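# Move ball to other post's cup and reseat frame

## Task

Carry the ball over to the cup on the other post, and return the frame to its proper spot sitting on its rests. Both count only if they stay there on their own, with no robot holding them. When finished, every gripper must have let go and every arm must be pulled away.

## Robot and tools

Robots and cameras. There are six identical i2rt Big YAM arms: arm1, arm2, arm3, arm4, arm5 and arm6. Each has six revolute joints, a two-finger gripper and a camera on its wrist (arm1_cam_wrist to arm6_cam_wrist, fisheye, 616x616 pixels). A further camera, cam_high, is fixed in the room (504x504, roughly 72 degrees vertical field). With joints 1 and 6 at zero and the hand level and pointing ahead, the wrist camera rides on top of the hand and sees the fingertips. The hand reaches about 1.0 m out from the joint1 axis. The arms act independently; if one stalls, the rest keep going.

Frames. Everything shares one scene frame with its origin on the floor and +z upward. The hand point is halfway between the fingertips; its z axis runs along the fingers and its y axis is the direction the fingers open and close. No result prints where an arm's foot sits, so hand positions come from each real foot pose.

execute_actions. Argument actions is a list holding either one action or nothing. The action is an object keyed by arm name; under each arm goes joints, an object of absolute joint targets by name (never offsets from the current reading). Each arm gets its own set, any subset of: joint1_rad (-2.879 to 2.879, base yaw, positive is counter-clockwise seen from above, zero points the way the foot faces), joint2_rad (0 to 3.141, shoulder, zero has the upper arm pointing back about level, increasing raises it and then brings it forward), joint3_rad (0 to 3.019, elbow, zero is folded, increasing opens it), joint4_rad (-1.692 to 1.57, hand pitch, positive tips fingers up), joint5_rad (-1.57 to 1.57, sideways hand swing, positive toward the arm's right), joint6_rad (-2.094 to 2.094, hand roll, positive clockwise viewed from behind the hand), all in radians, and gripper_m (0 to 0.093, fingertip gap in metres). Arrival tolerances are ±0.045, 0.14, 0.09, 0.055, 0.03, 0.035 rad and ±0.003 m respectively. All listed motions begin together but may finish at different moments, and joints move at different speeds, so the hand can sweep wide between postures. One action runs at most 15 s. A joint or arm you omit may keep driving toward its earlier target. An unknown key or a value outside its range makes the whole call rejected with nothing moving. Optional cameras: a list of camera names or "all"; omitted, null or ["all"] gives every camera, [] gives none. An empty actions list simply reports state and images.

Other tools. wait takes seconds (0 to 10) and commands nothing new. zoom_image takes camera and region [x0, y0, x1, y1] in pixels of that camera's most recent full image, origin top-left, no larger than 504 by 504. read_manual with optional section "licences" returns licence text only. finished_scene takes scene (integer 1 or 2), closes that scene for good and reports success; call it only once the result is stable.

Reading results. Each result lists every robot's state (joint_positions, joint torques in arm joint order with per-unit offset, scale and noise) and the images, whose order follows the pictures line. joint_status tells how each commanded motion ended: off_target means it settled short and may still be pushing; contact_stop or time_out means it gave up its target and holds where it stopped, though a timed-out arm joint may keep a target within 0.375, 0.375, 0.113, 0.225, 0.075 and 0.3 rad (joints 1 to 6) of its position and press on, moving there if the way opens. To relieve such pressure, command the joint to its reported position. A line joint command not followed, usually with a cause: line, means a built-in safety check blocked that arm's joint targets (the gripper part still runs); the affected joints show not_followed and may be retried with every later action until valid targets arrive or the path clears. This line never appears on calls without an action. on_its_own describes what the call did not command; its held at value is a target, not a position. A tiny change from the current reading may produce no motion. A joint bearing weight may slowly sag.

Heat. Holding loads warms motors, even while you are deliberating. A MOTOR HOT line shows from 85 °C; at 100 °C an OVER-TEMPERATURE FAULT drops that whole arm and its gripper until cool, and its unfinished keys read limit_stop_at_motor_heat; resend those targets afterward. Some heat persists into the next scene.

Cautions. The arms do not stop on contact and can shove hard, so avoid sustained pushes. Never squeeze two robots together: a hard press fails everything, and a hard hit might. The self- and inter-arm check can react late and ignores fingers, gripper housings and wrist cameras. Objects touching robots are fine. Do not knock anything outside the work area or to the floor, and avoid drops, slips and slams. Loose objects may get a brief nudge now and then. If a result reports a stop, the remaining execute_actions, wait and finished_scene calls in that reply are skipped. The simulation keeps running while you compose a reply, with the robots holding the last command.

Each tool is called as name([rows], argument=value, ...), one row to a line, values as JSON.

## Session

execute_actions([
  {"arm1":{"joints":{"joint1_rad":0,"joint2_rad":1.2,"joint3_rad":1.2,"joint4_rad":-0.95,"joint5_rad":0,"joint6_rad":0}},"arm2":{"joints":{"joint1_rad":0,"joint2_rad":1.2,"joint3_rad":1.2,"joint4_rad":-0.95,"joint5_rad":0,"joint6_rad":0}},"arm3":{"joints":{"joint1_rad":0,"joint2_rad":1.2,"joint3_rad":1.2,"joint4_rad":-0.95,"joint5_rad":0,"joint6_rad":0}},"arm4":{"joints":{"joint1_rad":0,"joint2_rad":1.2,"joint3_rad":1.2,"joint4_rad":-0.95,"joint5_rad":0,"joint6_rad":0}},"arm5":{"joints":{"joint1_rad":0,"joint2_rad":1.2,"joint3_rad":1.2,"joint4_rad":-0.95,"joint5_rad":0,"joint6_rad":0}},"arm6":{"joints":{"joint1_rad":0,"joint2_rad":1.2,"joint3_rad":1.2,"joint4_rad":-0.95,"joint5_rad":0,"joint6_rad":0}}},
])

Scene clock: 1.50 s.
Joint torques (N m, as the arm reports them, + toward a larger angle): arm1=[  0.83 -12.47  10.25   2.99   0.16  -0.05] | arm2=[ -1.68 -11.22   8.9    2.24  -0.23  -0.22] | arm3=[-0.67 -9.64 10.76  1.88  0.2  -0.03] | arm4=[  0.02 -10.69  10.79   2.57   0.34  -0.08] | arm5=[  0.94 -10.07   8.61   2.01   0.13  -0.08] | arm6=[-0.65 -9.06 12.46  1.97  0.2  -0.15]
Motor temperatures (°C, as the motors report them): arm1=[22 22 27 23 25 25] | arm2=[23 24 25 25 21 21] | arm3=[21 26 26 24 23 22] | arm4=[24 25 24 22 21 23] | arm5=[24 25 26 21 21 22] | arm6=[24 25 24 25 24 22]
arm1.joint_positions: joint1_rad=+0.013 joint2_rad=+1.214 joint3_rad=+1.177 joint4_rad=-0.975 joint5_rad=-0.004 joint6_rad=-0.010 gripper_m=+0.094
arm1.joint_status: all done
arm1.hand: x=-0.3881 y=+1.2672 z=+1.0632 quat_wxyz=(-0.230, -0.521, -0.809, +0.144) (m; scene frame)
arm2.joint_positions: joint1_rad=-0.005 joint2_rad=+1.204 joint3_rad=+1.197 joint4_rad=-0.969 joint5_rad=+0.004 joint6_rad=+0.011 gripper_m=+0.094
arm2.joint_status: all done
arm2.hand: x=-1.0803 y=+0.1699 z=+1.0620 quat_wxyz=(-0.292, -0.116, -0.949, +0.036) (m; scene frame)
arm3.joint_positions: joint1_rad=-0.001 joint2_rad=+1.208 joint3_rad=+1.190 joint4_rad=-0.975 joint5_rad=-0.004 joint6_rad=-0.011 gripper_m=+0.094
arm3.joint_status: all done
arm3.hand: x=-1.2096 y=-0.5798 z=+1.1220 quat_wxyz=(-0.278, +0.278, -0.916, -0.081) (m; scene frame)
arm4.joint_positions: joint1_rad=-0.009 joint2_rad=+1.210 joint3_rad=+1.189 joint4_rad=-0.975 joint5_rad=-0.004 joint6_rad=+0.008 gripper_m=+0.094
arm4.joint_status: all done
arm4.hand: x=-0.2322 y=-1.0308 z=+1.1392 quat_wxyz=(-0.208, +0.652, -0.702, -0.196) (m; scene frame)
arm5.joint_positions: joint1_rad=-0.008 joint2_rad=+1.213 joint3_rad=+1.192 joint4_rad=-0.973 joint5_rad=-0.002 joint6_rad=+0.009 gripper_m=+0.094
arm5.joint_status: all done
arm5.hand: x=+1.0197 y=-0.8959 z=+1.1395 quat_wxyz=(-0.127, +0.853, -0.442, -0.246) (m; scene frame)
arm6.joint_positions: joint1_rad=+0.006 joint2_rad=+1.209 joint3_rad=+1.189 joint4_rad=-0.964 joint5_rad=-0.004 joint6_rad=+0.013 gripper_m=+0.094
arm6.joint_status: all done
arm6.hand: x=+1.1593 y=+0.6798 z=+1.1401 quat_wxyz=(-0.143, -0.836, -0.469, +0.247) (m; scene frame)
pictures: arm1_cam_wrist, arm2_cam_wrist, arm3_cam_wrist, arm4_cam_wrist, arm5_cam_wrist, arm6_cam_wrist, cam_high
Images, in order (width x height): arm1_cam_wrist 616x616, arm2_cam_wrist 616x616, arm3_cam_wrist 616x616, arm4_cam_wrist 616x616, arm5_cam_wrist 616x616, arm6_cam_wrist 616x616, cam_high 504x504.

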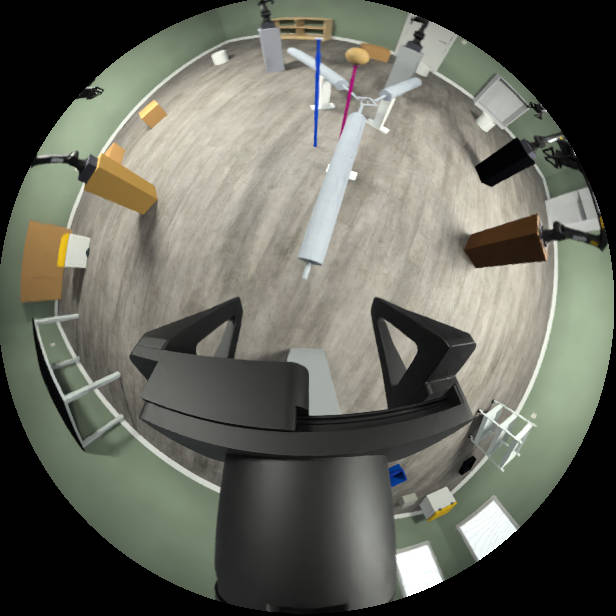

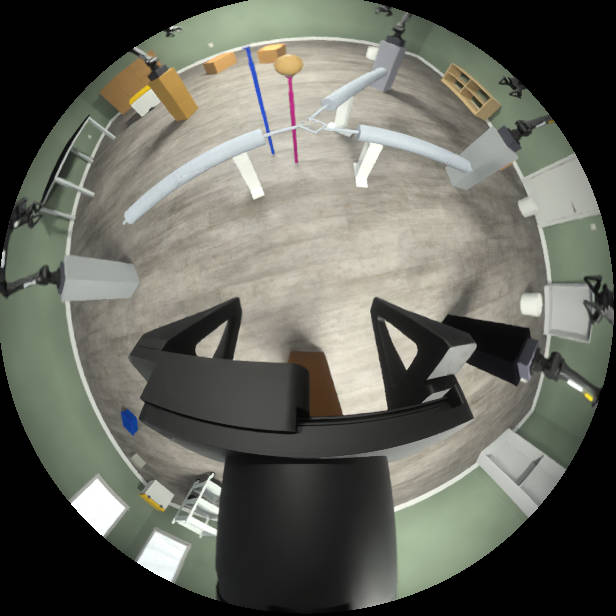

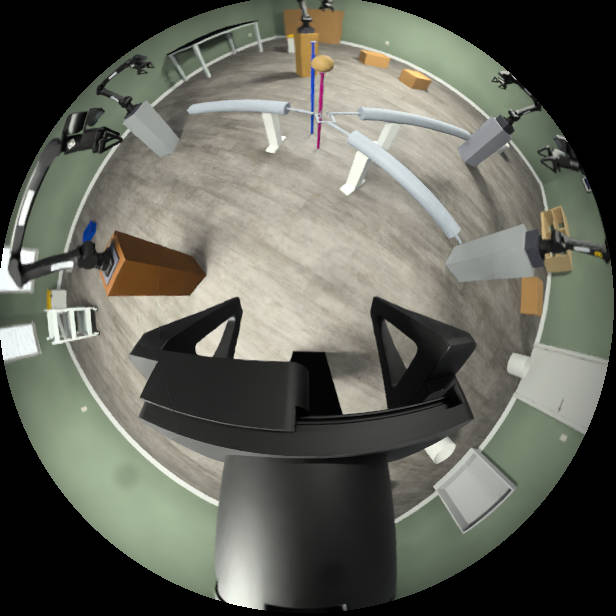

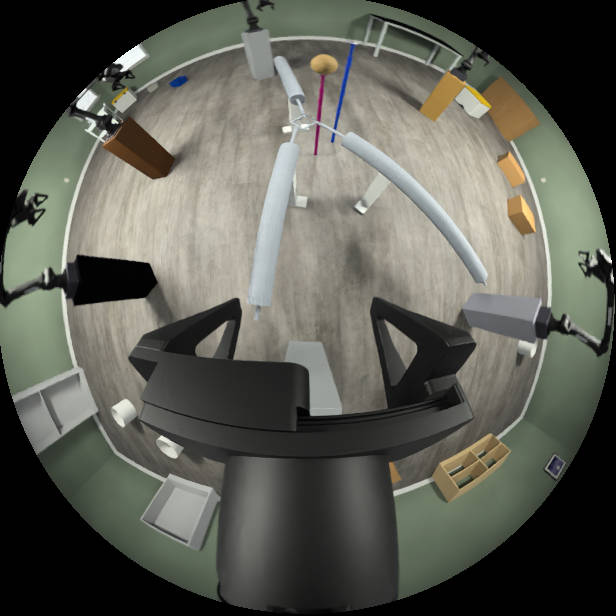

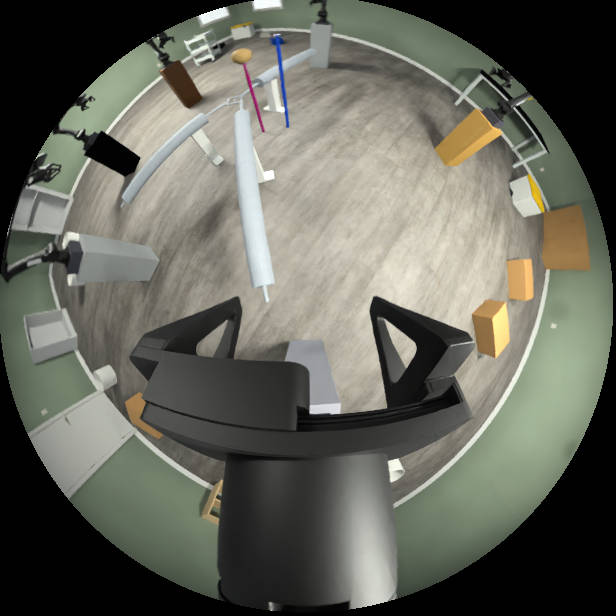

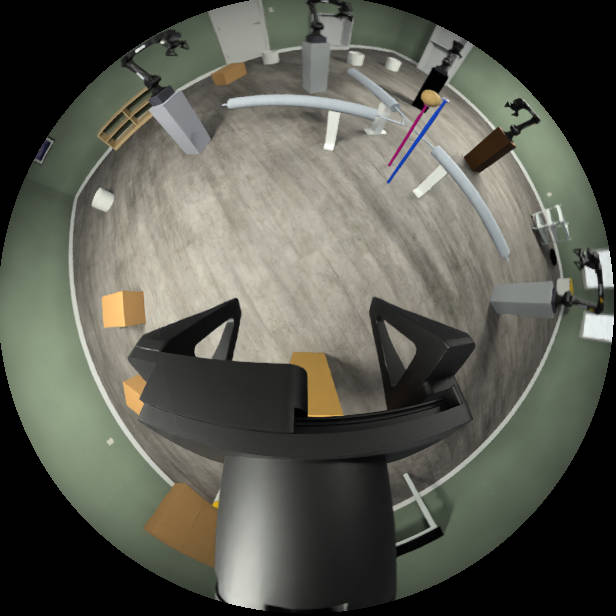

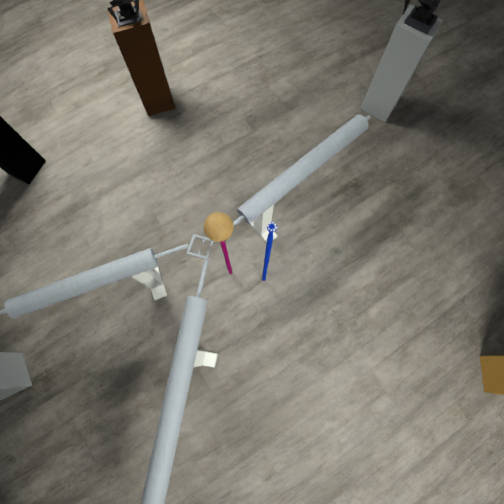

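execute_actions([
  {"arm1":{"joints":{"joint1_rad":0.01,"joint2_rad":2.258,"joint3_rad":1.374,"joint4_rad":-0.63,"joint6_rad":0.3}},"arm4":{"joints":{"joint1_rad":0.475,"joint2_rad":2.292,"joint3_rad":1.029,"joint4_rad":-0.27,"joint6_rad":0.66}},"arm5":{"joints":{"joint1_rad":0.367,"joint2_rad":2.35,"joint3_rad":1.227,"joint4_rad":-0.41,"joint6_rad":0.19}},"arm2":{"joints":{"joint2_rad":2.3,"joint3_rad":2.0,"joint4_rad":0.4}},"arm3":{"joints":{"joint4_rad":0.0}},"arm6":{"joints":{"joint1_rad":-0.45,"joint4_rad":0.0}}},
])

Scene clock: 10.40 s.
Joint torques (N m, as the arm reports them, + toward a larger angle): arm1=[  1.98 -24.83   6.64   0.97   0.16  -0.02] | arm2=[ -1.41 -26.14  12.12   2.77  -0.24  -0.21] | arm3=[ -0.7  -10.21  11.24   2.57   0.21  -0.02] | arm4=[ -1.03 -18.5    3.43   1.25   0.27   0.07] | arm5=[  0.26 -17.3    4.28   0.67   0.03   0.04] | arm6=[-0.07 -8.35 12.97  2.75  0.14 -0.16]
Motor temperatures (°C, as the motors report them): arm1=[22 23 29 23 25 25] | arm2=[23 25 28 25 21 21] | arm3=[21 26 28 24 23 22] | arm4=[24 25 25 22 21 23] | arm5=[24 25 28 21 21 22] | arm6=[24 25 26 25 24 22]
arm1.joint_positions: joint1_rad=+0.013 joint2_rad=+2.281 joint3_rad=+1.348 joint4_rad=-0.643 joint5_rad=-0.004 joint6_rad=+0.291 gripper_m=+0.094
arm1.joint_status: all done
arm1.hand: x=-0.3532 y=+1.1990 z=+0.5967 quat_wxyz=(+0.004, -0.661, -0.751, -0.009) (m; scene frame)
arm2.joint_positions: joint1_rad=-0.005 joint2_rad=+2.290 joint3_rad=+1.948 joint4_rad=+0.382 joint5_rad=+0.004 joint6_rad=+0.010 gripper_m=+0.094
arm2.joint_status: all done
arm2.hand: x=-0.6336 y=+0.0639 z=+1.0135 quat_wxyz=(-0.717, -0.084, -0.687, +0.082) (m; scene frame)
arm3.joint_positions: joint1_rad=-0.001 joint2_rad=+1.208 joint3_rad=+1.190 joint4_rad=-0.029 joint5_rad=-0.004 joint6_rad=-0.011 gripper_m=+0.094
arm3.joint_status: all done
arm3.hand: x=-1.1182 y=-0.5193 z=+1.3174 quat_wxyz=(-0.666, +0.211, -0.688, -0.193) (m; scene frame)
arm4.joint_positions: joint1_rad=+0.480 joint2_rad=+2.305 joint3_rad=+1.024 joint4_rad=-0.288 joint5_rad=-0.001 joint6_rad=+0.652 gripper_m=+0.094
arm4.joint_status: all done
arm4.hand: x=-0.4384 y=-1.0960 z=+0.5981 quat_wxyz=(-0.004, +0.621, -0.784, -0.002) (m; scene frame)
arm5.joint_positions: joint1_rad=+0.372 joint2_rad=+2.352 joint3_rad=+1.205 joint4_rad=-0.427 joint5_rad=+0.000 joint6_rad=+0.182 gripper_m=+0.094
arm5.joint_status: all done
arm5.hand: x=+0.8842 y=-1.0156 z=+0.6019 quat_wxyz=(+0.002, +0.930, -0.367, +0.009) (m; scene frame)
arm6.joint_positions: joint1_rad=-0.456 joint2_rad=+1.209 joint3_rad=+1.189 joint4_rad=-0.017 joint5_rad=-0.001 joint6_rad=+0.011 gripper_m=+0.094
arm6.joint_status: all done
arm6.hand: x=+0.9122 y=+0.7683 z=+1.3359 quat_wxyz=(-0.197, -0.693, -0.202, +0.663) (m; scene frame)
pictures: arm1_cam_wrist, arm2_cam_wrist, arm3_cam_wrist, arm4_cam_wrist, arm5_cam_wrist, arm6_cam_wrist, cam_high
Images, in order (width x height): arm1_cam_wrist 616x616, arm2_cam_wrist 616x616, arm3_cam_wrist 616x616, arm4_cam_wrist 616x616, arm5_cam_wrist 616x616, arm6_cam_wrist 616x616, cam_high 504x504.

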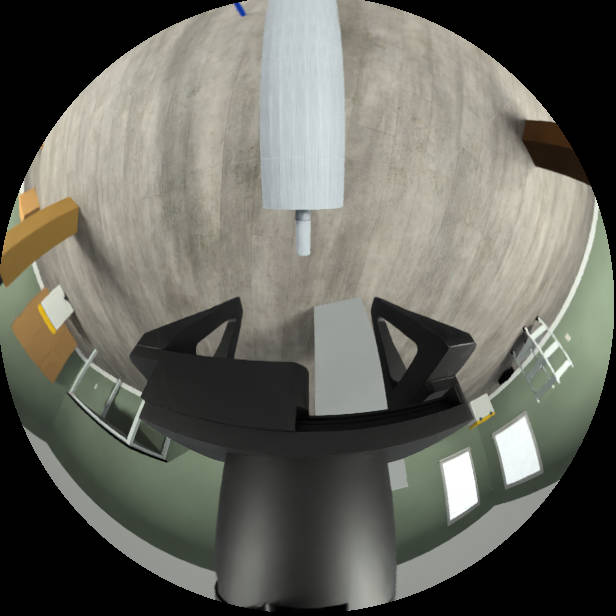

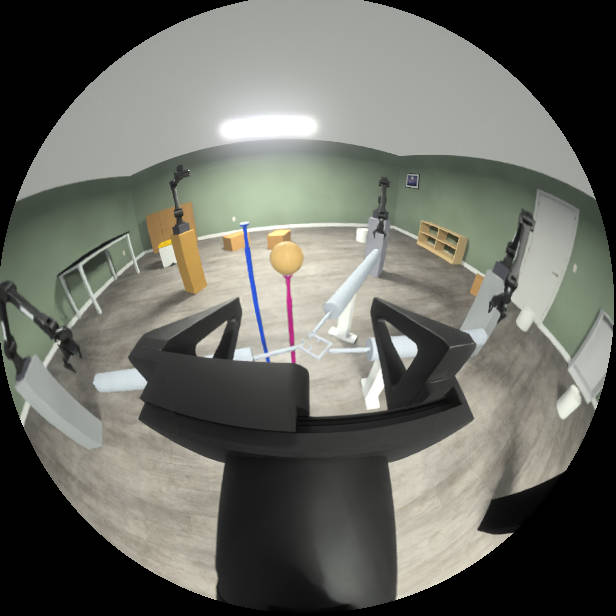

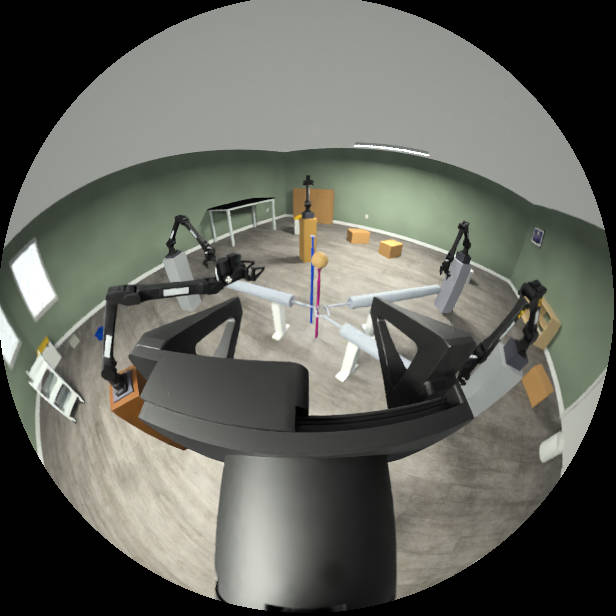

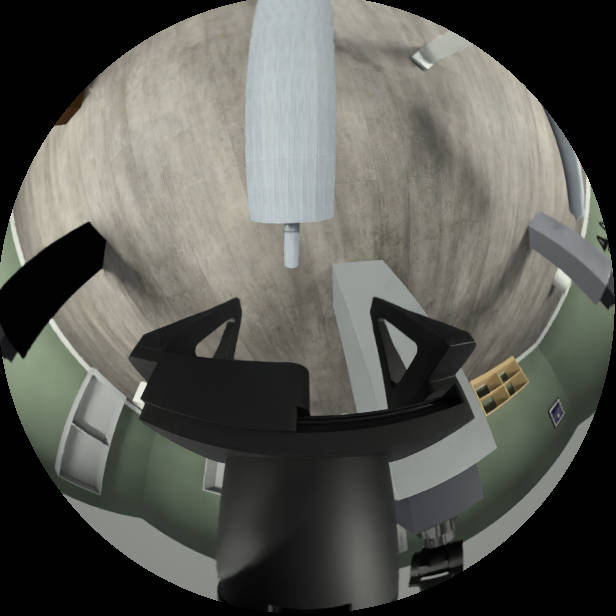

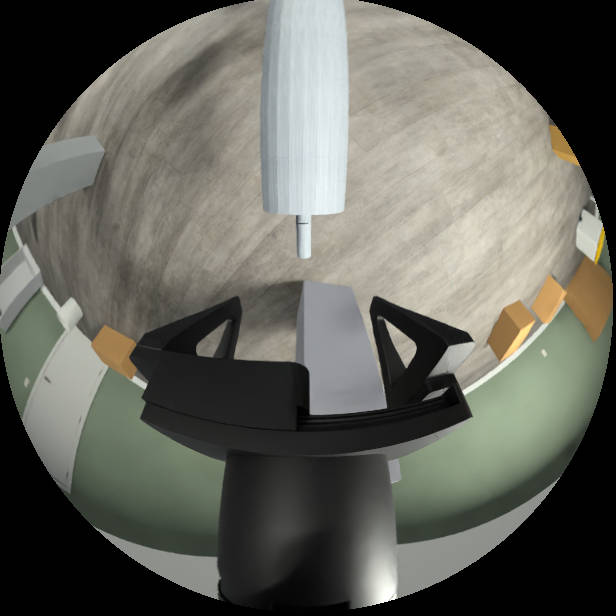

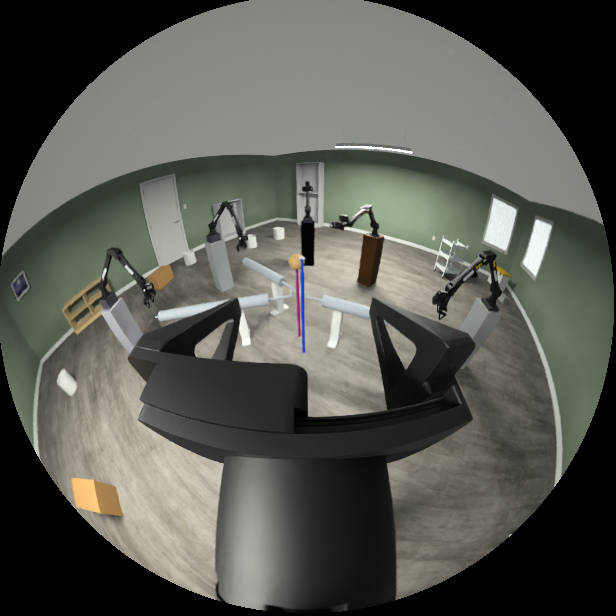

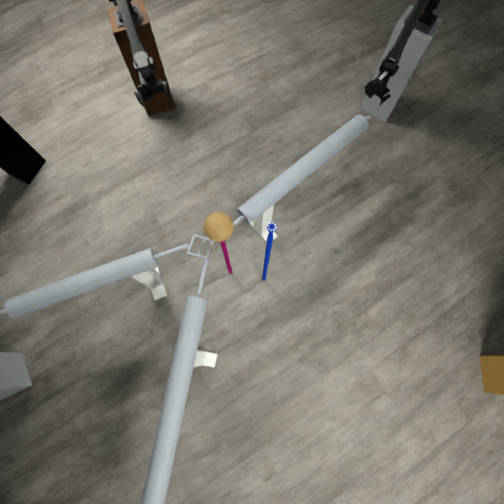

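execute_actions([
  {"arm1":{"joints":{"joint2_rad":2.588,"joint3_rad":1.537,"joint4_rad":-0.463}},"arm4":{"joints":{"joint1_rad":0.53,"joint2_rad":2.665,"joint3_rad":1.24,"joint4_rad":-0.11,"joint6_rad":0.675}},"arm5":{"joints":{"joint1_rad":0.39,"joint2_rad":2.7,"joint3_rad":1.425,"joint4_rad":-0.255,"joint6_rad":0.205}}},
], cameras=["arm1_cam_wrist","arm4_cam_wrist","arm5_cam_wrist"])

Scene clock: 18.67 s.
Joint torques (N m, as the arm reports them, + toward a larger angle): arm1=[  2.89 -23.03   4.4    1.07  -0.62   0.04] | arm2=[ -1.33 -27.11  11.97   2.65  -0.21  -0.19] | arm3=[ -0.69 -10.22  11.23   2.57   0.21  -0.02] | arm4=[ -1.1  -11.39   1.64   0.97  -0.09   0.09] | arm5=[  0.94 -15.28   2.19   0.45  -0.32   0.08] | arm6=[ 0.93 -8.68 12.86  2.43  0.1  -0.21]
Motor temperatures (°C, as the motors report them): arm1=[22 24 29 23 25 25] | arm2=[23 27 30 25 21 21] | arm3=[21 27 30 24 23 22] | arm4=[24 26 25 22 21 23] | arm5=[24 26 28 21 21 22] | arm6=[24 25 27 25 24 22]
arm1.joint_positions: joint1_rad=+0.004 joint2_rad=+2.565 joint3_rad=+1.537 joint4_rad=-0.470 joint5_rad=+0.015 joint6_rad=+0.288 gripper_m=+0.094
arm1.joint_status: all done
arm1.hand: x=-0.3420 y=+1.1556 z=+0.4837 quat_wxyz=(-0.028, -0.663, -0.748, +0.016) (m; scene frame)
arm2.joint_positions: joint1_rad=-0.005 joint2_rad=+2.290 joint3_rad=+1.948 joint4_rad=+0.382 joint5_rad=+0.004 joint6_rad=+0.010 gripper_m=+0.094
arm2.joint_status: not commanded
arm2.hand: x=-0.6336 y=+0.0639 z=+1.0135 quat_wxyz=(-0.717, -0.084, -0.687, +0.082) (m; scene frame)
arm3.joint_positions: joint1_rad=-0.001 joint2_rad=+1.208 joint3_rad=+1.190 joint4_rad=-0.029 joint5_rad=-0.004 joint6_rad=-0.011 gripper_m=+0.094
arm3.joint_status: not commanded
arm3.hand: x=-1.1182 y=-0.5193 z=+1.3174 quat_wxyz=(-0.666, +0.211, -0.688, -0.193) (m; scene frame)
arm4.joint_positions: joint1_rad=+0.538 joint2_rad=+2.574 joint3_rad=+1.259 joint4_rad=-0.116 joint5_rad=+0.006 joint6_rad=+0.664 gripper_m=+0.094
arm4.joint_status: all done
arm4.hand: x=-0.4932 y=-1.0410 z=+0.5075 quat_wxyz=(-0.022, +0.637, -0.767, -0.068) (m; scene frame)
arm5.joint_positions: joint1_rad=+0.385 joint2_rad=+2.655 joint3_rad=+1.427 joint4_rad=-0.260 joint5_rad=+0.009 joint6_rad=+0.193 gripper_m=+0.094
arm5.joint_status: all done
arm5.hand: x=+0.8459 y=-0.9980 z=+0.4860 quat_wxyz=(-0.010, +0.930, -0.366, -0.032) (m; scene frame)
arm6.joint_positions: joint1_rad=-0.456 joint2_rad=+1.209 joint3_rad=+1.189 joint4_rad=-0.017 joint5_rad=-0.001 joint6_rad=+0.011 gripper_m=+0.094
arm6.joint_status: not commanded
arm6.hand: x=+0.9122 y=+0.7683 z=+1.3359 quat_wxyz=(-0.197, -0.693, -0.202, +0.663) (m; scene frame)
pictures: arm1_cam_wrist, arm4_cam_wrist, arm5_cam_wrist
Images, in order (width x height): arm1_cam_wrist 616x616, arm4_cam_wrist 616x616, arm5_cam_wrist 616x616.

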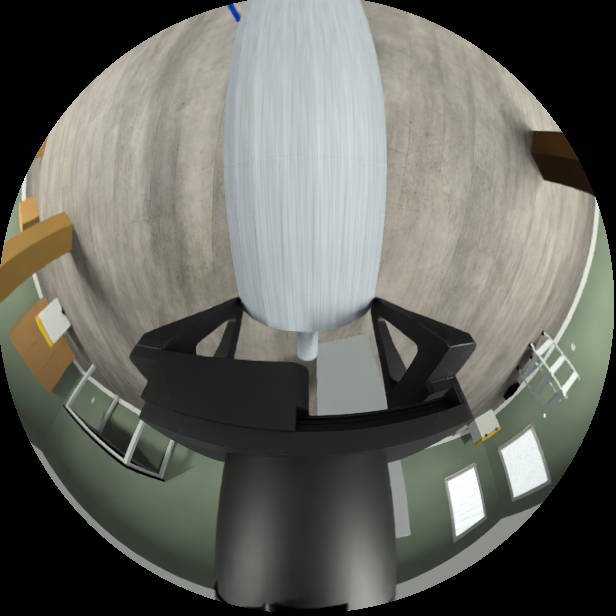

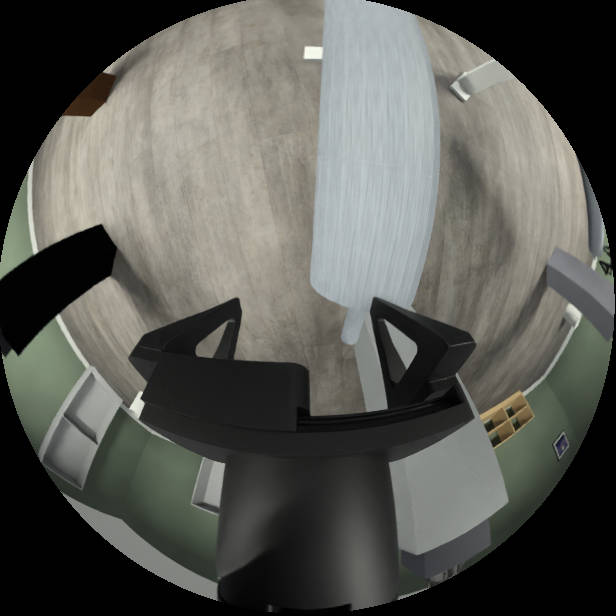

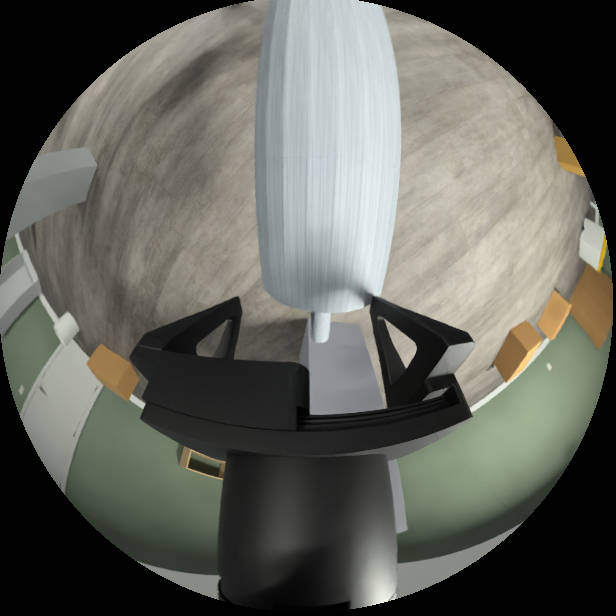

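execute_actions([
  {"arm1":{"joints":{"joint2_rad":2.41}},"arm4":{"joints":{"joint2_rad":2.45}},"arm5":{"joints":{"joint2_rad":2.51}}},
], cameras=[])

execute_actions([
  {"arm1":{"joints":{"joint1_rad":0.02,"joint3_rad":1.435,"joint4_rad":-0.57}},"arm4":{"joints":{"joint3_rad":1.11,"joint4_rad":-0.215}},"arm5":{"joints":{"joint3_rad":1.305,"joint4_rad":-0.355}}},
], cameras=["arm1_cam_wrist","arm4_cam_wrist","arm5_cam_wrist","cam_high"])

Scene clock: 23.90 s.
Joint torques (N m, as the arm reports them, + toward a larger angle): arm1=[  1.62 -24.9    6.63   1.41  -0.06  -0.05] | arm2=[ -1.36 -26.62  12.05   2.81  -0.23  -0.2 ] | arm3=[ -0.63 -10.28  11.24   2.58   0.21  -0.02] | arm4=[ -1.08 -19.59   4.17   1.19   0.     0.06] | arm5=[  1.16 -17.13   4.02   0.63  -0.1    0.08] | arm6=[-0.01 -8.64 13.08  2.69  0.16 -0.17]
Motor temperatures (°C, as the motors report them): arm1=[22 24 28 23 25 25] | arm2=[23 28 31 25 21 21] | arm3=[21 27 30 24 23 22] | arm4=[24 26 25 22 21 23] | arm5=[24 26 27 21 21 22] | arm6=[24 25 28 25 24 22]
arm1.joint_positions: joint1_rad=+0.004 joint2_rad=+2.406 joint3_rad=+1.522 joint4_rad=-0.470 joint5_rad=+0.003 joint6_rad=+0.291 gripper_m=+0.094
arm1.joint_status: all done
arm1.hand: x=-0.3197 y=+1.1080 z=+0.5741 quat_wxyz=(-0.095, -0.661, -0.743, +0.041) (m; scene frame)
arm2.joint_positions: joint1_rad=-0.005 joint2_rad=+2.290 joint3_rad=+1.948 joint4_rad=+0.382 joint5_rad=+0.004 joint6_rad=+0.010 gripper_m=+0.094
arm2.joint_status: not commanded
arm2.hand: x=-0.6336 y=+0.0639 z=+1.0135 quat_wxyz=(-0.717, -0.084, -0.687, +0.082) (m; scene frame)
arm3.joint_positions: joint1_rad=-0.001 joint2_rad=+1.208 joint3_rad=+1.190 joint4_rad=-0.029 joint5_rad=-0.004 joint6_rad=-0.011 gripper_m=+0.094
arm3.joint_status: not commanded
arm3.hand: x=-1.1182 y=-0.5193 z=+1.3174 quat_wxyz=(-0.666, +0.211, -0.688, -0.193) (m; scene frame)
arm4.joint_positions: joint1_rad=+0.537 joint2_rad=+2.445 joint3_rad=+1.237 joint4_rad=-0.115 joint5_rad=+0.004 joint6_rad=+0.667 gripper_m=+0.094
arm4.joint_status: all done
arm4.hand: x=-0.5132 y=-1.0033 z=+0.5697 quat_wxyz=(-0.032, +0.632, -0.764, -0.121) (m; scene frame)
arm5.joint_positions: joint1_rad=+0.385 joint2_rad=+2.496 joint3_rad=+1.420 joint4_rad=-0.260 joint5_rad=+0.002 joint6_rad=+0.196 gripper_m=+0.094
arm5.joint_status: all done
arm5.hand: x=+0.7873 y=-0.9627 z=+0.5713 quat_wxyz=(-0.020, +0.924, -0.366, -0.108) (m; scene frame)
arm6.joint_positions: joint1_rad=-0.456 joint2_rad=+1.209 joint3_rad=+1.189 joint4_rad=-0.017 joint5_rad=-0.001 joint6_rad=+0.011 gripper_m=+0.094
arm6.joint_status: not commanded
arm6.hand: x=+0.9122 y=+0.7683 z=+1.3359 quat_wxyz=(-0.197, -0.693, -0.202, +0.663) (m; scene frame)
pictures: none
No camera images: the call's "cameras" was empty. Leave "cameras" out to get every camera's image.

Scene clock: 24.83 s.
Joint torques (N m, as the arm reports them, + toward a larger angle): arm1=[  3.76 -25.27   5.41   0.01  -0.11  -0.04] | arm2=[ -1.57 -26.73  12.08   2.79  -0.23  -0.2 ] | arm3=[ -0.64 -10.22  11.25   2.57   0.21  -0.03] | arm4=[ -1.09 -18.52   3.09   0.03   0.     0.07] | arm5=[  0.78 -17.57   2.76  -0.2   -0.07   0.02] | arm6=[-0.08 -9.03 13.09  2.56  0.16 -0.14]
Motor temperatures (°C, as the motors report them): arm1=[22 24 28 23 25 25] | arm2=[23 28 31 25 21 21] | arm3=[21 27 30 24 23 22] | arm4=[24 26 25 22 21 23] | arm5=[24 26 27 21 21 22] | arm6=[24 25 28 25 24 22]
arm1.joint_positions: joint1_rad=+0.007 joint2_rad=+2.420 joint3_rad=+1.422 joint4_rad=-0.558 joint5_rad=+0.003 joint6_rad=+0.291 gripper_m=+0.094
arm1.joint_status: all done
arm1.hand: x=-0.3510 y=+1.1841 z=+0.5386 quat_wxyz=(-0.003, -0.663, -0.749, -0.002) (m; scene frame)
arm2.joint_positions: joint1_rad=-0.005 joint2_rad=+2.290 joint3_rad=+1.948 joint4_rad=+0.382 joint5_rad=+0.004 joint6_rad=+0.010 gripper_m=+0.094
arm2.joint_status: not commanded
arm2.hand: x=-0.6336 y=+0.0639 z=+1.0135 quat_wxyz=(-0.717, -0.084, -0.687, +0.082) (m; scene frame)
arm3.joint_positions: joint1_rad=-0.001 joint2_rad=+1.208 joint3_rad=+1.190 joint4_rad=-0.029 joint5_rad=-0.004 joint6_rad=-0.011 gripper_m=+0.094
arm3.joint_status: not commanded
arm3.hand: x=-1.1182 y=-0.5193 z=+1.3174 quat_wxyz=(-0.666, +0.211, -0.688, -0.193) (m; scene frame)
arm4.joint_positions: joint1_rad=+0.537 joint2_rad=+2.456 joint3_rad=+1.099 joint4_rad=-0.204 joint5_rad=+0.004 joint6_rad=+0.668 gripper_m=+0.094
arm4.joint_status: all done
arm4.hand: x=-0.4625 y=-1.1008 z=+0.5420 quat_wxyz=(-0.007, +0.637, -0.771, -0.005) (m; scene frame)
arm5.joint_positions: joint1_rad=+0.385 joint2_rad=+2.508 joint3_rad=+1.300 joint4_rad=-0.346 joint5_rad=+0.002 joint6_rad=+0.197 gripper_m=+0.094
arm5.joint_status: all done
arm5.hand: x=+0.8700 y=-1.0142 z=+0.5411 quat_wxyz=(-0.001, +0.930, -0.368, -0.001) (m; scene frame)
arm6.joint_positions: joint1_rad=-0.456 joint2_rad=+1.209 joint3_rad=+1.189 joint4_rad=-0.017 joint5_rad=-0.001 joint6_rad=+0.011 gripper_m=+0.094
arm6.joint_status: not commanded
arm6.hand: x=+0.9122 y=+0.7683 z=+1.3359 quat_wxyz=(-0.197, -0.693, -0.202, +0.663) (m; scene frame)
pictures: arm1_cam_wrist, arm4_cam_wrist, arm5_cam_wrist, cam_high
Images, in order (width x height): arm1_cam_wrist 616x616, arm4_cam_wrist 616x616, arm5_cam_wrist 616x616, cam_high 504x504.

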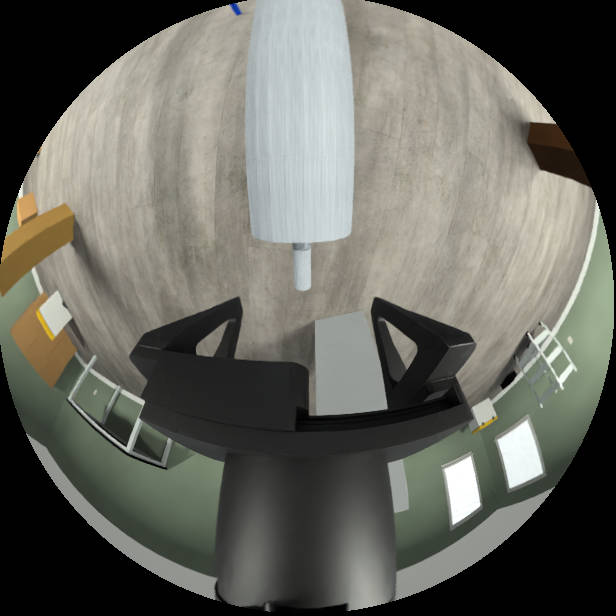

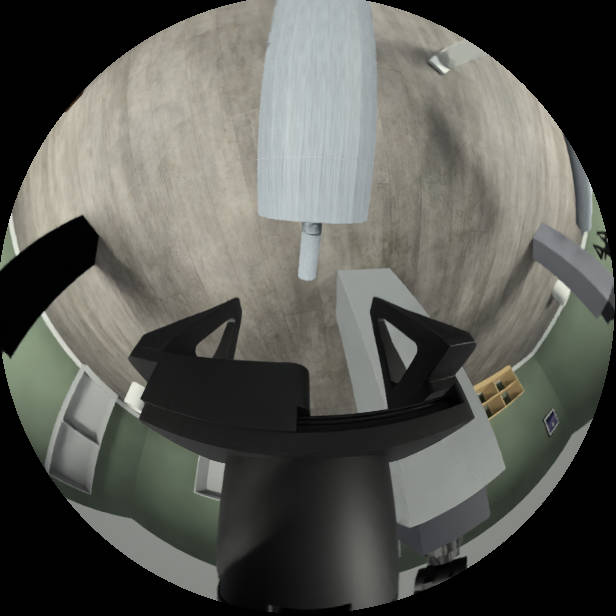

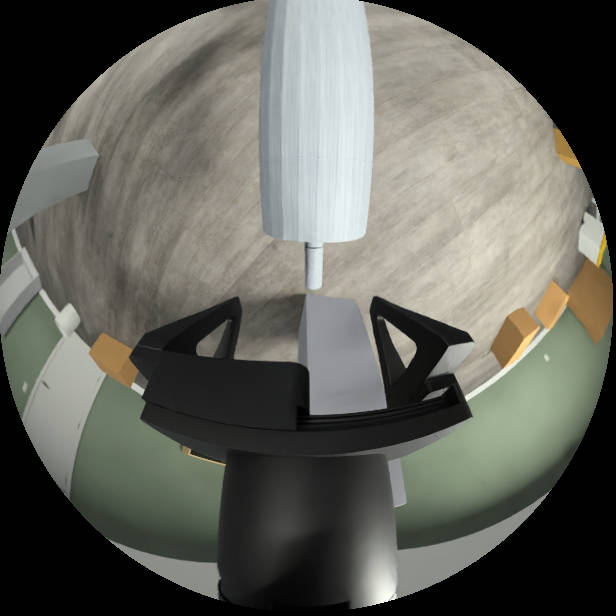

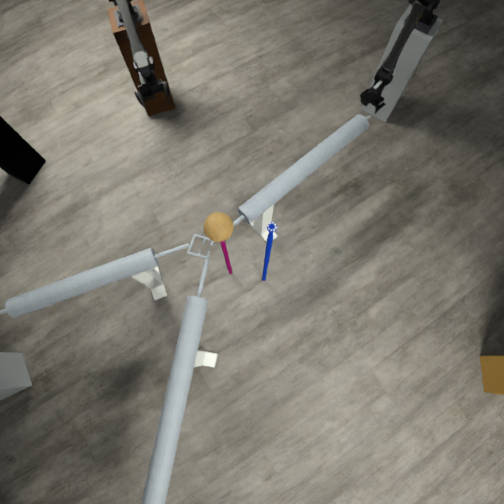

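execute_actions([
  {"arm1":{"joints":{"joint2_rad":2.5,"joint3_rad":1.46,"joint4_rad":-0.52}},"arm4":{"joints":{"joint1_rad":0.52,"joint2_rad":2.555,"joint3_rad":1.155,"joint4_rad":-0.165,"joint6_rad":0.705}},"arm5":{"joints":{"joint1_rad":0.368,"joint2_rad":2.6,"joint3_rad":1.34,"joint4_rad":-0.31}}},
], cameras=[])

execute_actions([
  {"arm1":{"joints":{"joint2_rad":2.59,"joint3_rad":1.525,"joint4_rad":-0.463}},"arm4":{"joints":{"joint2_rad":2.665,"joint3_rad":1.24,"joint4_rad":-0.11}},"arm5":{"joints":{"joint2_rad":2.7,"joint3_rad":1.41,"joint4_rad":-0.255}}},
], cameras=["arm1_cam_wrist","arm4_cam_wrist","arm5_cam_wrist"])

Scene clock: 30.50 s.
Joint torques (N m, as the arm reports them, + toward a larger angle): arm1=[  3.46 -24.91   5.57   1.13  -0.11  -0.01] | arm2=[ -1.99 -26.91  11.93   2.79  -0.23  -0.18] | arm3=[ -0.7  -10.23  11.24   2.57   0.21  -0.02] | arm4=[ -1.08 -18.61   1.98   1.06   0.02   0.08] | arm5=[ -0.34 -17.53   2.58   0.51  -0.05   0.04] | arm6=[ 0.32 -8.87 13.22  2.78  0.13 -0.12]
Motor temperatures (°C, as the motors report them): arm1=[22 24 28 23 25 25] | arm2=[23 28 32 25 21 21] | arm3=[21 27 31 24 23 22] | arm4=[24 26 24 22 21 23] | arm5=[24 27 27 21 21 22] | arm6=[24 25 28 25 24 22]
arm1.joint_positions: joint1_rad=+0.007 joint2_rad=+2.514 joint3_rad=+1.440 joint4_rad=-0.535 joint5_rad=+0.003 joint6_rad=+0.291 gripper_m=+0.094
arm1.joint_status: all done
arm1.hand: x=-0.3592 y=+1.2037 z=+0.4926 quat_wxyz=(+0.021, -0.663, -0.748, -0.013) (m; scene frame)
arm2.joint_positions: joint1_rad=-0.005 joint2_rad=+2.290 joint3_rad=+1.948 joint4_rad=+0.382 joint5_rad=+0.004 joint6_rad=+0.010 gripper_m=+0.094
arm2.joint_status: not commanded
arm2.hand: x=-0.6336 y=+0.0639 z=+1.0135 quat_wxyz=(-0.717, -0.084, -0.687, +0.082) (m; scene frame)
arm3.joint_positions: joint1_rad=-0.001 joint2_rad=+1.208 joint3_rad=+1.190 joint4_rad=-0.029 joint5_rad=-0.004 joint6_rad=-0.011 gripper_m=+0.094
arm3.joint_status: not commanded
arm3.hand: x=-1.1182 y=-0.5193 z=+1.3174 quat_wxyz=(-0.666, +0.211, -0.688, -0.193) (m; scene frame)
arm4.joint_positions: joint1_rad=+0.527 joint2_rad=+2.561 joint3_rad=+1.154 joint4_rad=-0.178 joint5_rad=+0.004 joint6_rad=+0.697 gripper_m=+0.094
arm4.joint_status: all done
arm4.hand: x=-0.4552 y=-1.1048 z=+0.5022 quat_wxyz=(-0.004, +0.622, -0.783, +0.007) (m; scene frame)
arm5.joint_positions: joint1_rad=+0.374 joint2_rad=+2.597 joint3_rad=+1.330 joint4_rad=-0.322 joint5_rad=+0.002 joint6_rad=+0.197 gripper_m=+0.094
arm5.joint_status: all done
arm5.hand: x=+0.8875 y=-1.0186 z=+0.5023 quat_wxyz=(+0.003, +0.928, -0.373, +0.017) (m; scene frame)
arm6.joint_positions: joint1_rad=-0.456 joint2_rad=+1.209 joint3_rad=+1.189 joint4_rad=-0.017 joint5_rad=-0.001 joint6_rad=+0.011 gripper_m=+0.094
arm6.joint_status: not commanded
arm6.hand: x=+0.9122 y=+0.7683 z=+1.3359 quat_wxyz=(-0.197, -0.693, -0.202, +0.663) (m; scene frame)
pictures: none
No camera images: the call's "cameras" was empty. Leave "cameras" out to get every camera's image.

Scene clock: 31.33 s.
Joint torques (N m, as the arm reports them, + toward a larger angle): arm1=[  2.99 -25.02   5.33   1.2   -0.13  -0.04] | arm2=[ -2.   -26.84  12.05   2.7   -0.22  -0.2 ] | arm3=[ -0.67 -10.2   11.25   2.57   0.21  -0.03] | arm4=[ -1.24 -18.73   1.92   1.08   0.02   0.07] | arm5=[  0.07 -16.96   2.39   0.59  -0.08   0.07] | arm6=[ 0.71 -8.03 13.25  2.64  0.15 -0.18]
Motor temperatures (°C, as the motors report them): arm1=[22 25 28 23 25 25] | arm2=[23 28 32 25 21 21] | arm3=[21 27 31 24 23 22] | arm4=[24 26 24 22 21 23] | arm5=[24 27 27 21 21 22] | arm6=[24 25 28 25 24 22]
arm1.joint_positions: joint1_rad=+0.007 joint2_rad=+2.594 joint3_rad=+1.507 joint4_rad=-0.476 joint5_rad=+0.003 joint6_rad=+0.291 gripper_m=+0.094
arm1.joint_status: all done
arm1.hand: x=-0.3513 y=+1.1865 z=+0.4617 quat_wxyz=(+0.000, -0.663, -0.749, -0.003) (m; scene frame)
arm2.joint_positions: joint1_rad=-0.005 joint2_rad=+2.290 joint3_rad=+1.948 joint4_rad=+0.382 joint5_rad=+0.004 joint6_rad=+0.010 gripper_m=+0.094
arm2.joint_status: not commanded
arm2.hand: x=-0.6336 y=+0.0639 z=+1.0135 quat_wxyz=(-0.717, -0.084, -0.687, +0.082) (m; scene frame)
arm3.joint_positions: joint1_rad=-0.001 joint2_rad=+1.208 joint3_rad=+1.190 joint4_rad=-0.029 joint5_rad=-0.004 joint6_rad=-0.011 gripper_m=+0.094
arm3.joint_status: not commanded
arm3.hand: x=-1.1182 y=-0.5193 z=+1.3174 quat_wxyz=(-0.666, +0.211, -0.688, -0.193) (m; scene frame)
arm4.joint_positions: joint1_rad=+0.527 joint2_rad=+2.667 joint3_rad=+1.239 joint4_rad=-0.123 joint5_rad=+0.004 joint6_rad=+0.697 gripper_m=+0.094
arm4.joint_status: all done
arm4.hand: x=-0.4615 y=-1.0917 z=+0.4627 quat_wxyz=(-0.008, +0.622, -0.783, -0.010) (m; scene frame)
arm5.joint_positions: joint1_rad=+0.374 joint2_rad=+2.694 joint3_rad=+1.403 joint4_rad=-0.266 joint5_rad=+0.002 joint6_rad=+0.197 gripper_m=+0.094
arm5.joint_status: all done
arm5.hand: x=+0.8784 y=-1.0129 z=+0.4645 quat_wxyz=(+0.000, +0.928, -0.373, +0.001) (m; scene frame)
arm6.joint_positions: joint1_rad=-0.456 joint2_rad=+1.209 joint3_rad=+1.189 joint4_rad=-0.017 joint5_rad=-0.001 joint6_rad=+0.011 gripper_m=+0.094
arm6.joint_status: not commanded
arm6.hand: x=+0.9122 y=+0.7683 z=+1.3359 quat_wxyz=(-0.197, -0.693, -0.202, +0.663) (m; scene frame)
pictures: arm1_cam_wrist, arm4_cam_wrist, arm5_cam_wrist
Images, in order (width x height): arm1_cam_wrist 616x616, arm4_cam_wrist 616x616, arm5_cam_wrist 616x616.

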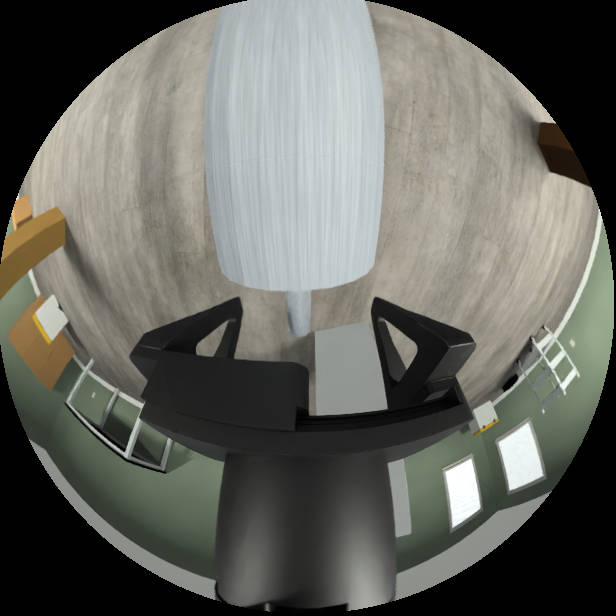

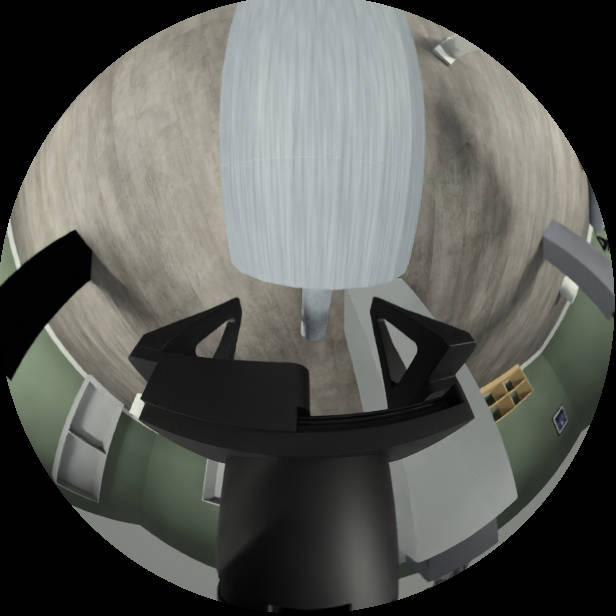

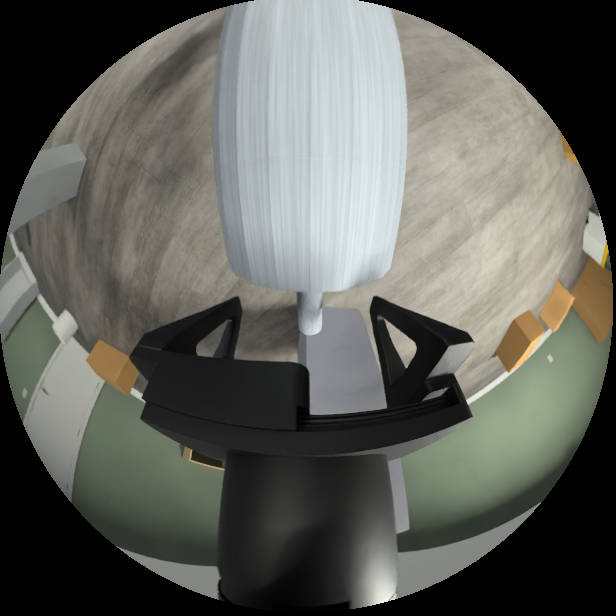

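execute_actions([
  {"arm1":{"joints":{"joint1_rad":0.035,"joint2_rad":2.645,"joint4_rad":-0.42}},"arm4":{"joints":{"joint2_rad":2.705,"joint4_rad":-0.095}},"arm5":{"joints":{"joint2_rad":2.75,"joint4_rad":-0.22}}},
], cameras=["arm1_cam_wrist","arm4_cam_wrist","arm5_cam_wrist"])

Scene clock: 34.70 s.
Joint torques (N m, as the arm reports them, + toward a larger angle): arm1=[  2.45 -25.41   4.72   1.5   -0.05   0.  ] | arm2=[ -1.42 -26.84  11.94   2.82  -0.24  -0.2 ] | arm3=[ -0.65 -10.23  11.24   2.58   0.21  -0.02] | arm4=[ -1.1  -18.     1.55   1.18   0.01   0.07] | arm5=[  0.11 -17.43   1.9    0.75  -0.06   0.06] | arm6=[-0.14 -8.58 12.97  2.66  0.15 -0.2 ]
Motor temperatures (°C, as the motors report them): arm1=[22 25 28 23 25 25] | arm2=[23 29 33 25 21 21] | arm3=[21 27 31 24 23 22] | arm4=[24 26 24 22 21 23] | arm5=[24 27 27 21 21 22] | arm6=[24 25 28 25 24 22]
arm1.joint_positions: joint1_rad=+0.027 joint2_rad=+2.652 joint3_rad=+1.507 joint4_rad=-0.437 joint5_rad=+0.003 joint6_rad=+0.291 gripper_m=+0.094
arm1.joint_status: all done
arm1.hand: x=-0.3480 y=+1.2071 z=+0.4311 quat_wxyz=(+0.008, -0.655, -0.755, -0.007) (m; scene frame)
arm2.joint_positions: joint1_rad=-0.005 joint2_rad=+2.290 joint3_rad=+1.948 joint4_rad=+0.382 joint5_rad=+0.004 joint6_rad=+0.010 gripper_m=+0.094
arm2.joint_status: not commanded
arm2.hand: x=-0.6336 y=+0.0639 z=+1.0135 quat_wxyz=(-0.717, -0.084, -0.687, +0.082) (m; scene frame)
arm3.joint_positions: joint1_rad=-0.001 joint2_rad=+1.208 joint3_rad=+1.190 joint4_rad=-0.029 joint5_rad=-0.004 joint6_rad=-0.011 gripper_m=+0.094
arm3.joint_status: not commanded
arm3.hand: x=-1.1182 y=-0.5193 z=+1.3174 quat_wxyz=(-0.666, +0.211, -0.688, -0.193) (m; scene frame)
arm4.joint_positions: joint1_rad=+0.527 joint2_rad=+2.703 joint3_rad=+1.239 joint4_rad=-0.112 joint5_rad=+0.004 joint6_rad=+0.697 gripper_m=+0.094
arm4.joint_status: all done
arm4.hand: x=-0.4544 y=-1.1055 z=+0.4478 quat_wxyz=(-0.005, +0.622, -0.783, +0.002) (m; scene frame)
arm5.joint_positions: joint1_rad=+0.374 joint2_rad=+2.742 joint3_rad=+1.403 joint4_rad=-0.235 joint5_rad=+0.002 joint6_rad=+0.197 gripper_m=+0.094
arm5.joint_status: all done
arm5.hand: x=+0.8934 y=-1.0225 z=+0.4422 quat_wxyz=(+0.001, +0.928, -0.373, +0.009) (m; scene frame)
arm6.joint_positions: joint1_rad=-0.456 joint2_rad=+1.209 joint3_rad=+1.189 joint4_rad=-0.017 joint5_rad=-0.001 joint6_rad=+0.011 gripper_m=+0.094
arm6.joint_status: not commanded
arm6.hand: x=+0.9122 y=+0.7683 z=+1.3359 quat_wxyz=(-0.197, -0.693, -0.202, +0.663) (m; scene frame)
pictures: arm1_cam_wrist, arm4_cam_wrist, arm5_cam_wrist
Images, in order (width x height): arm1_cam_wrist 616x616, arm4_cam_wrist 616x616, arm5_cam_wrist 616x616.

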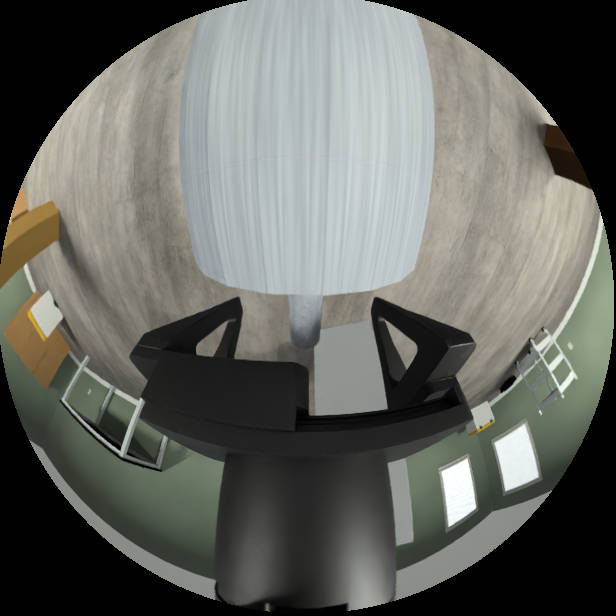

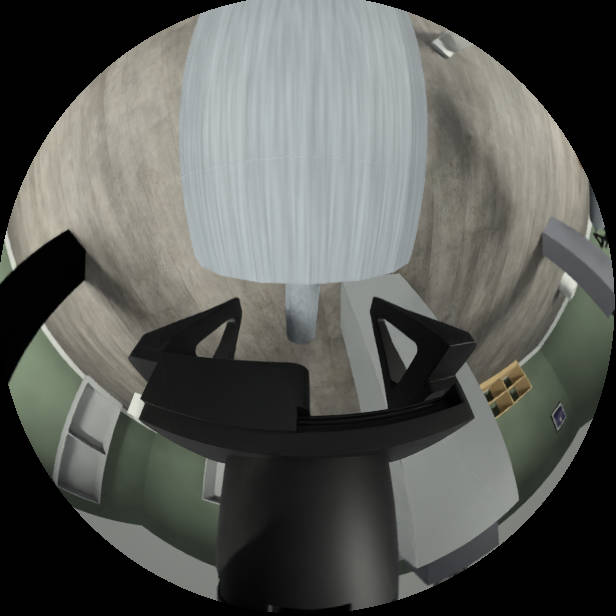

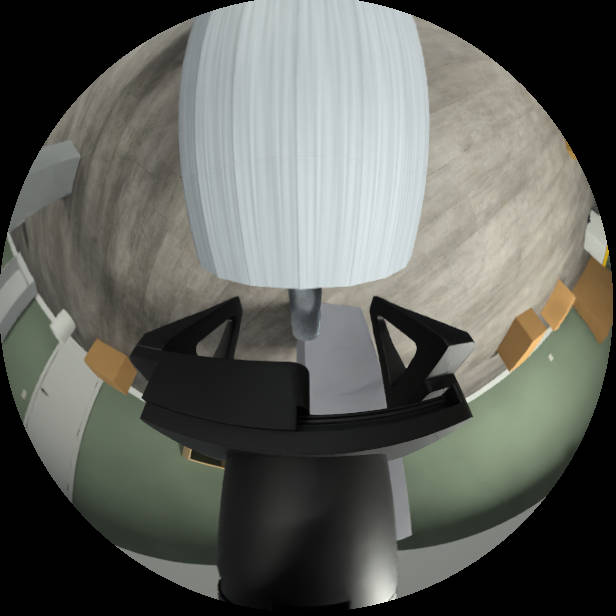

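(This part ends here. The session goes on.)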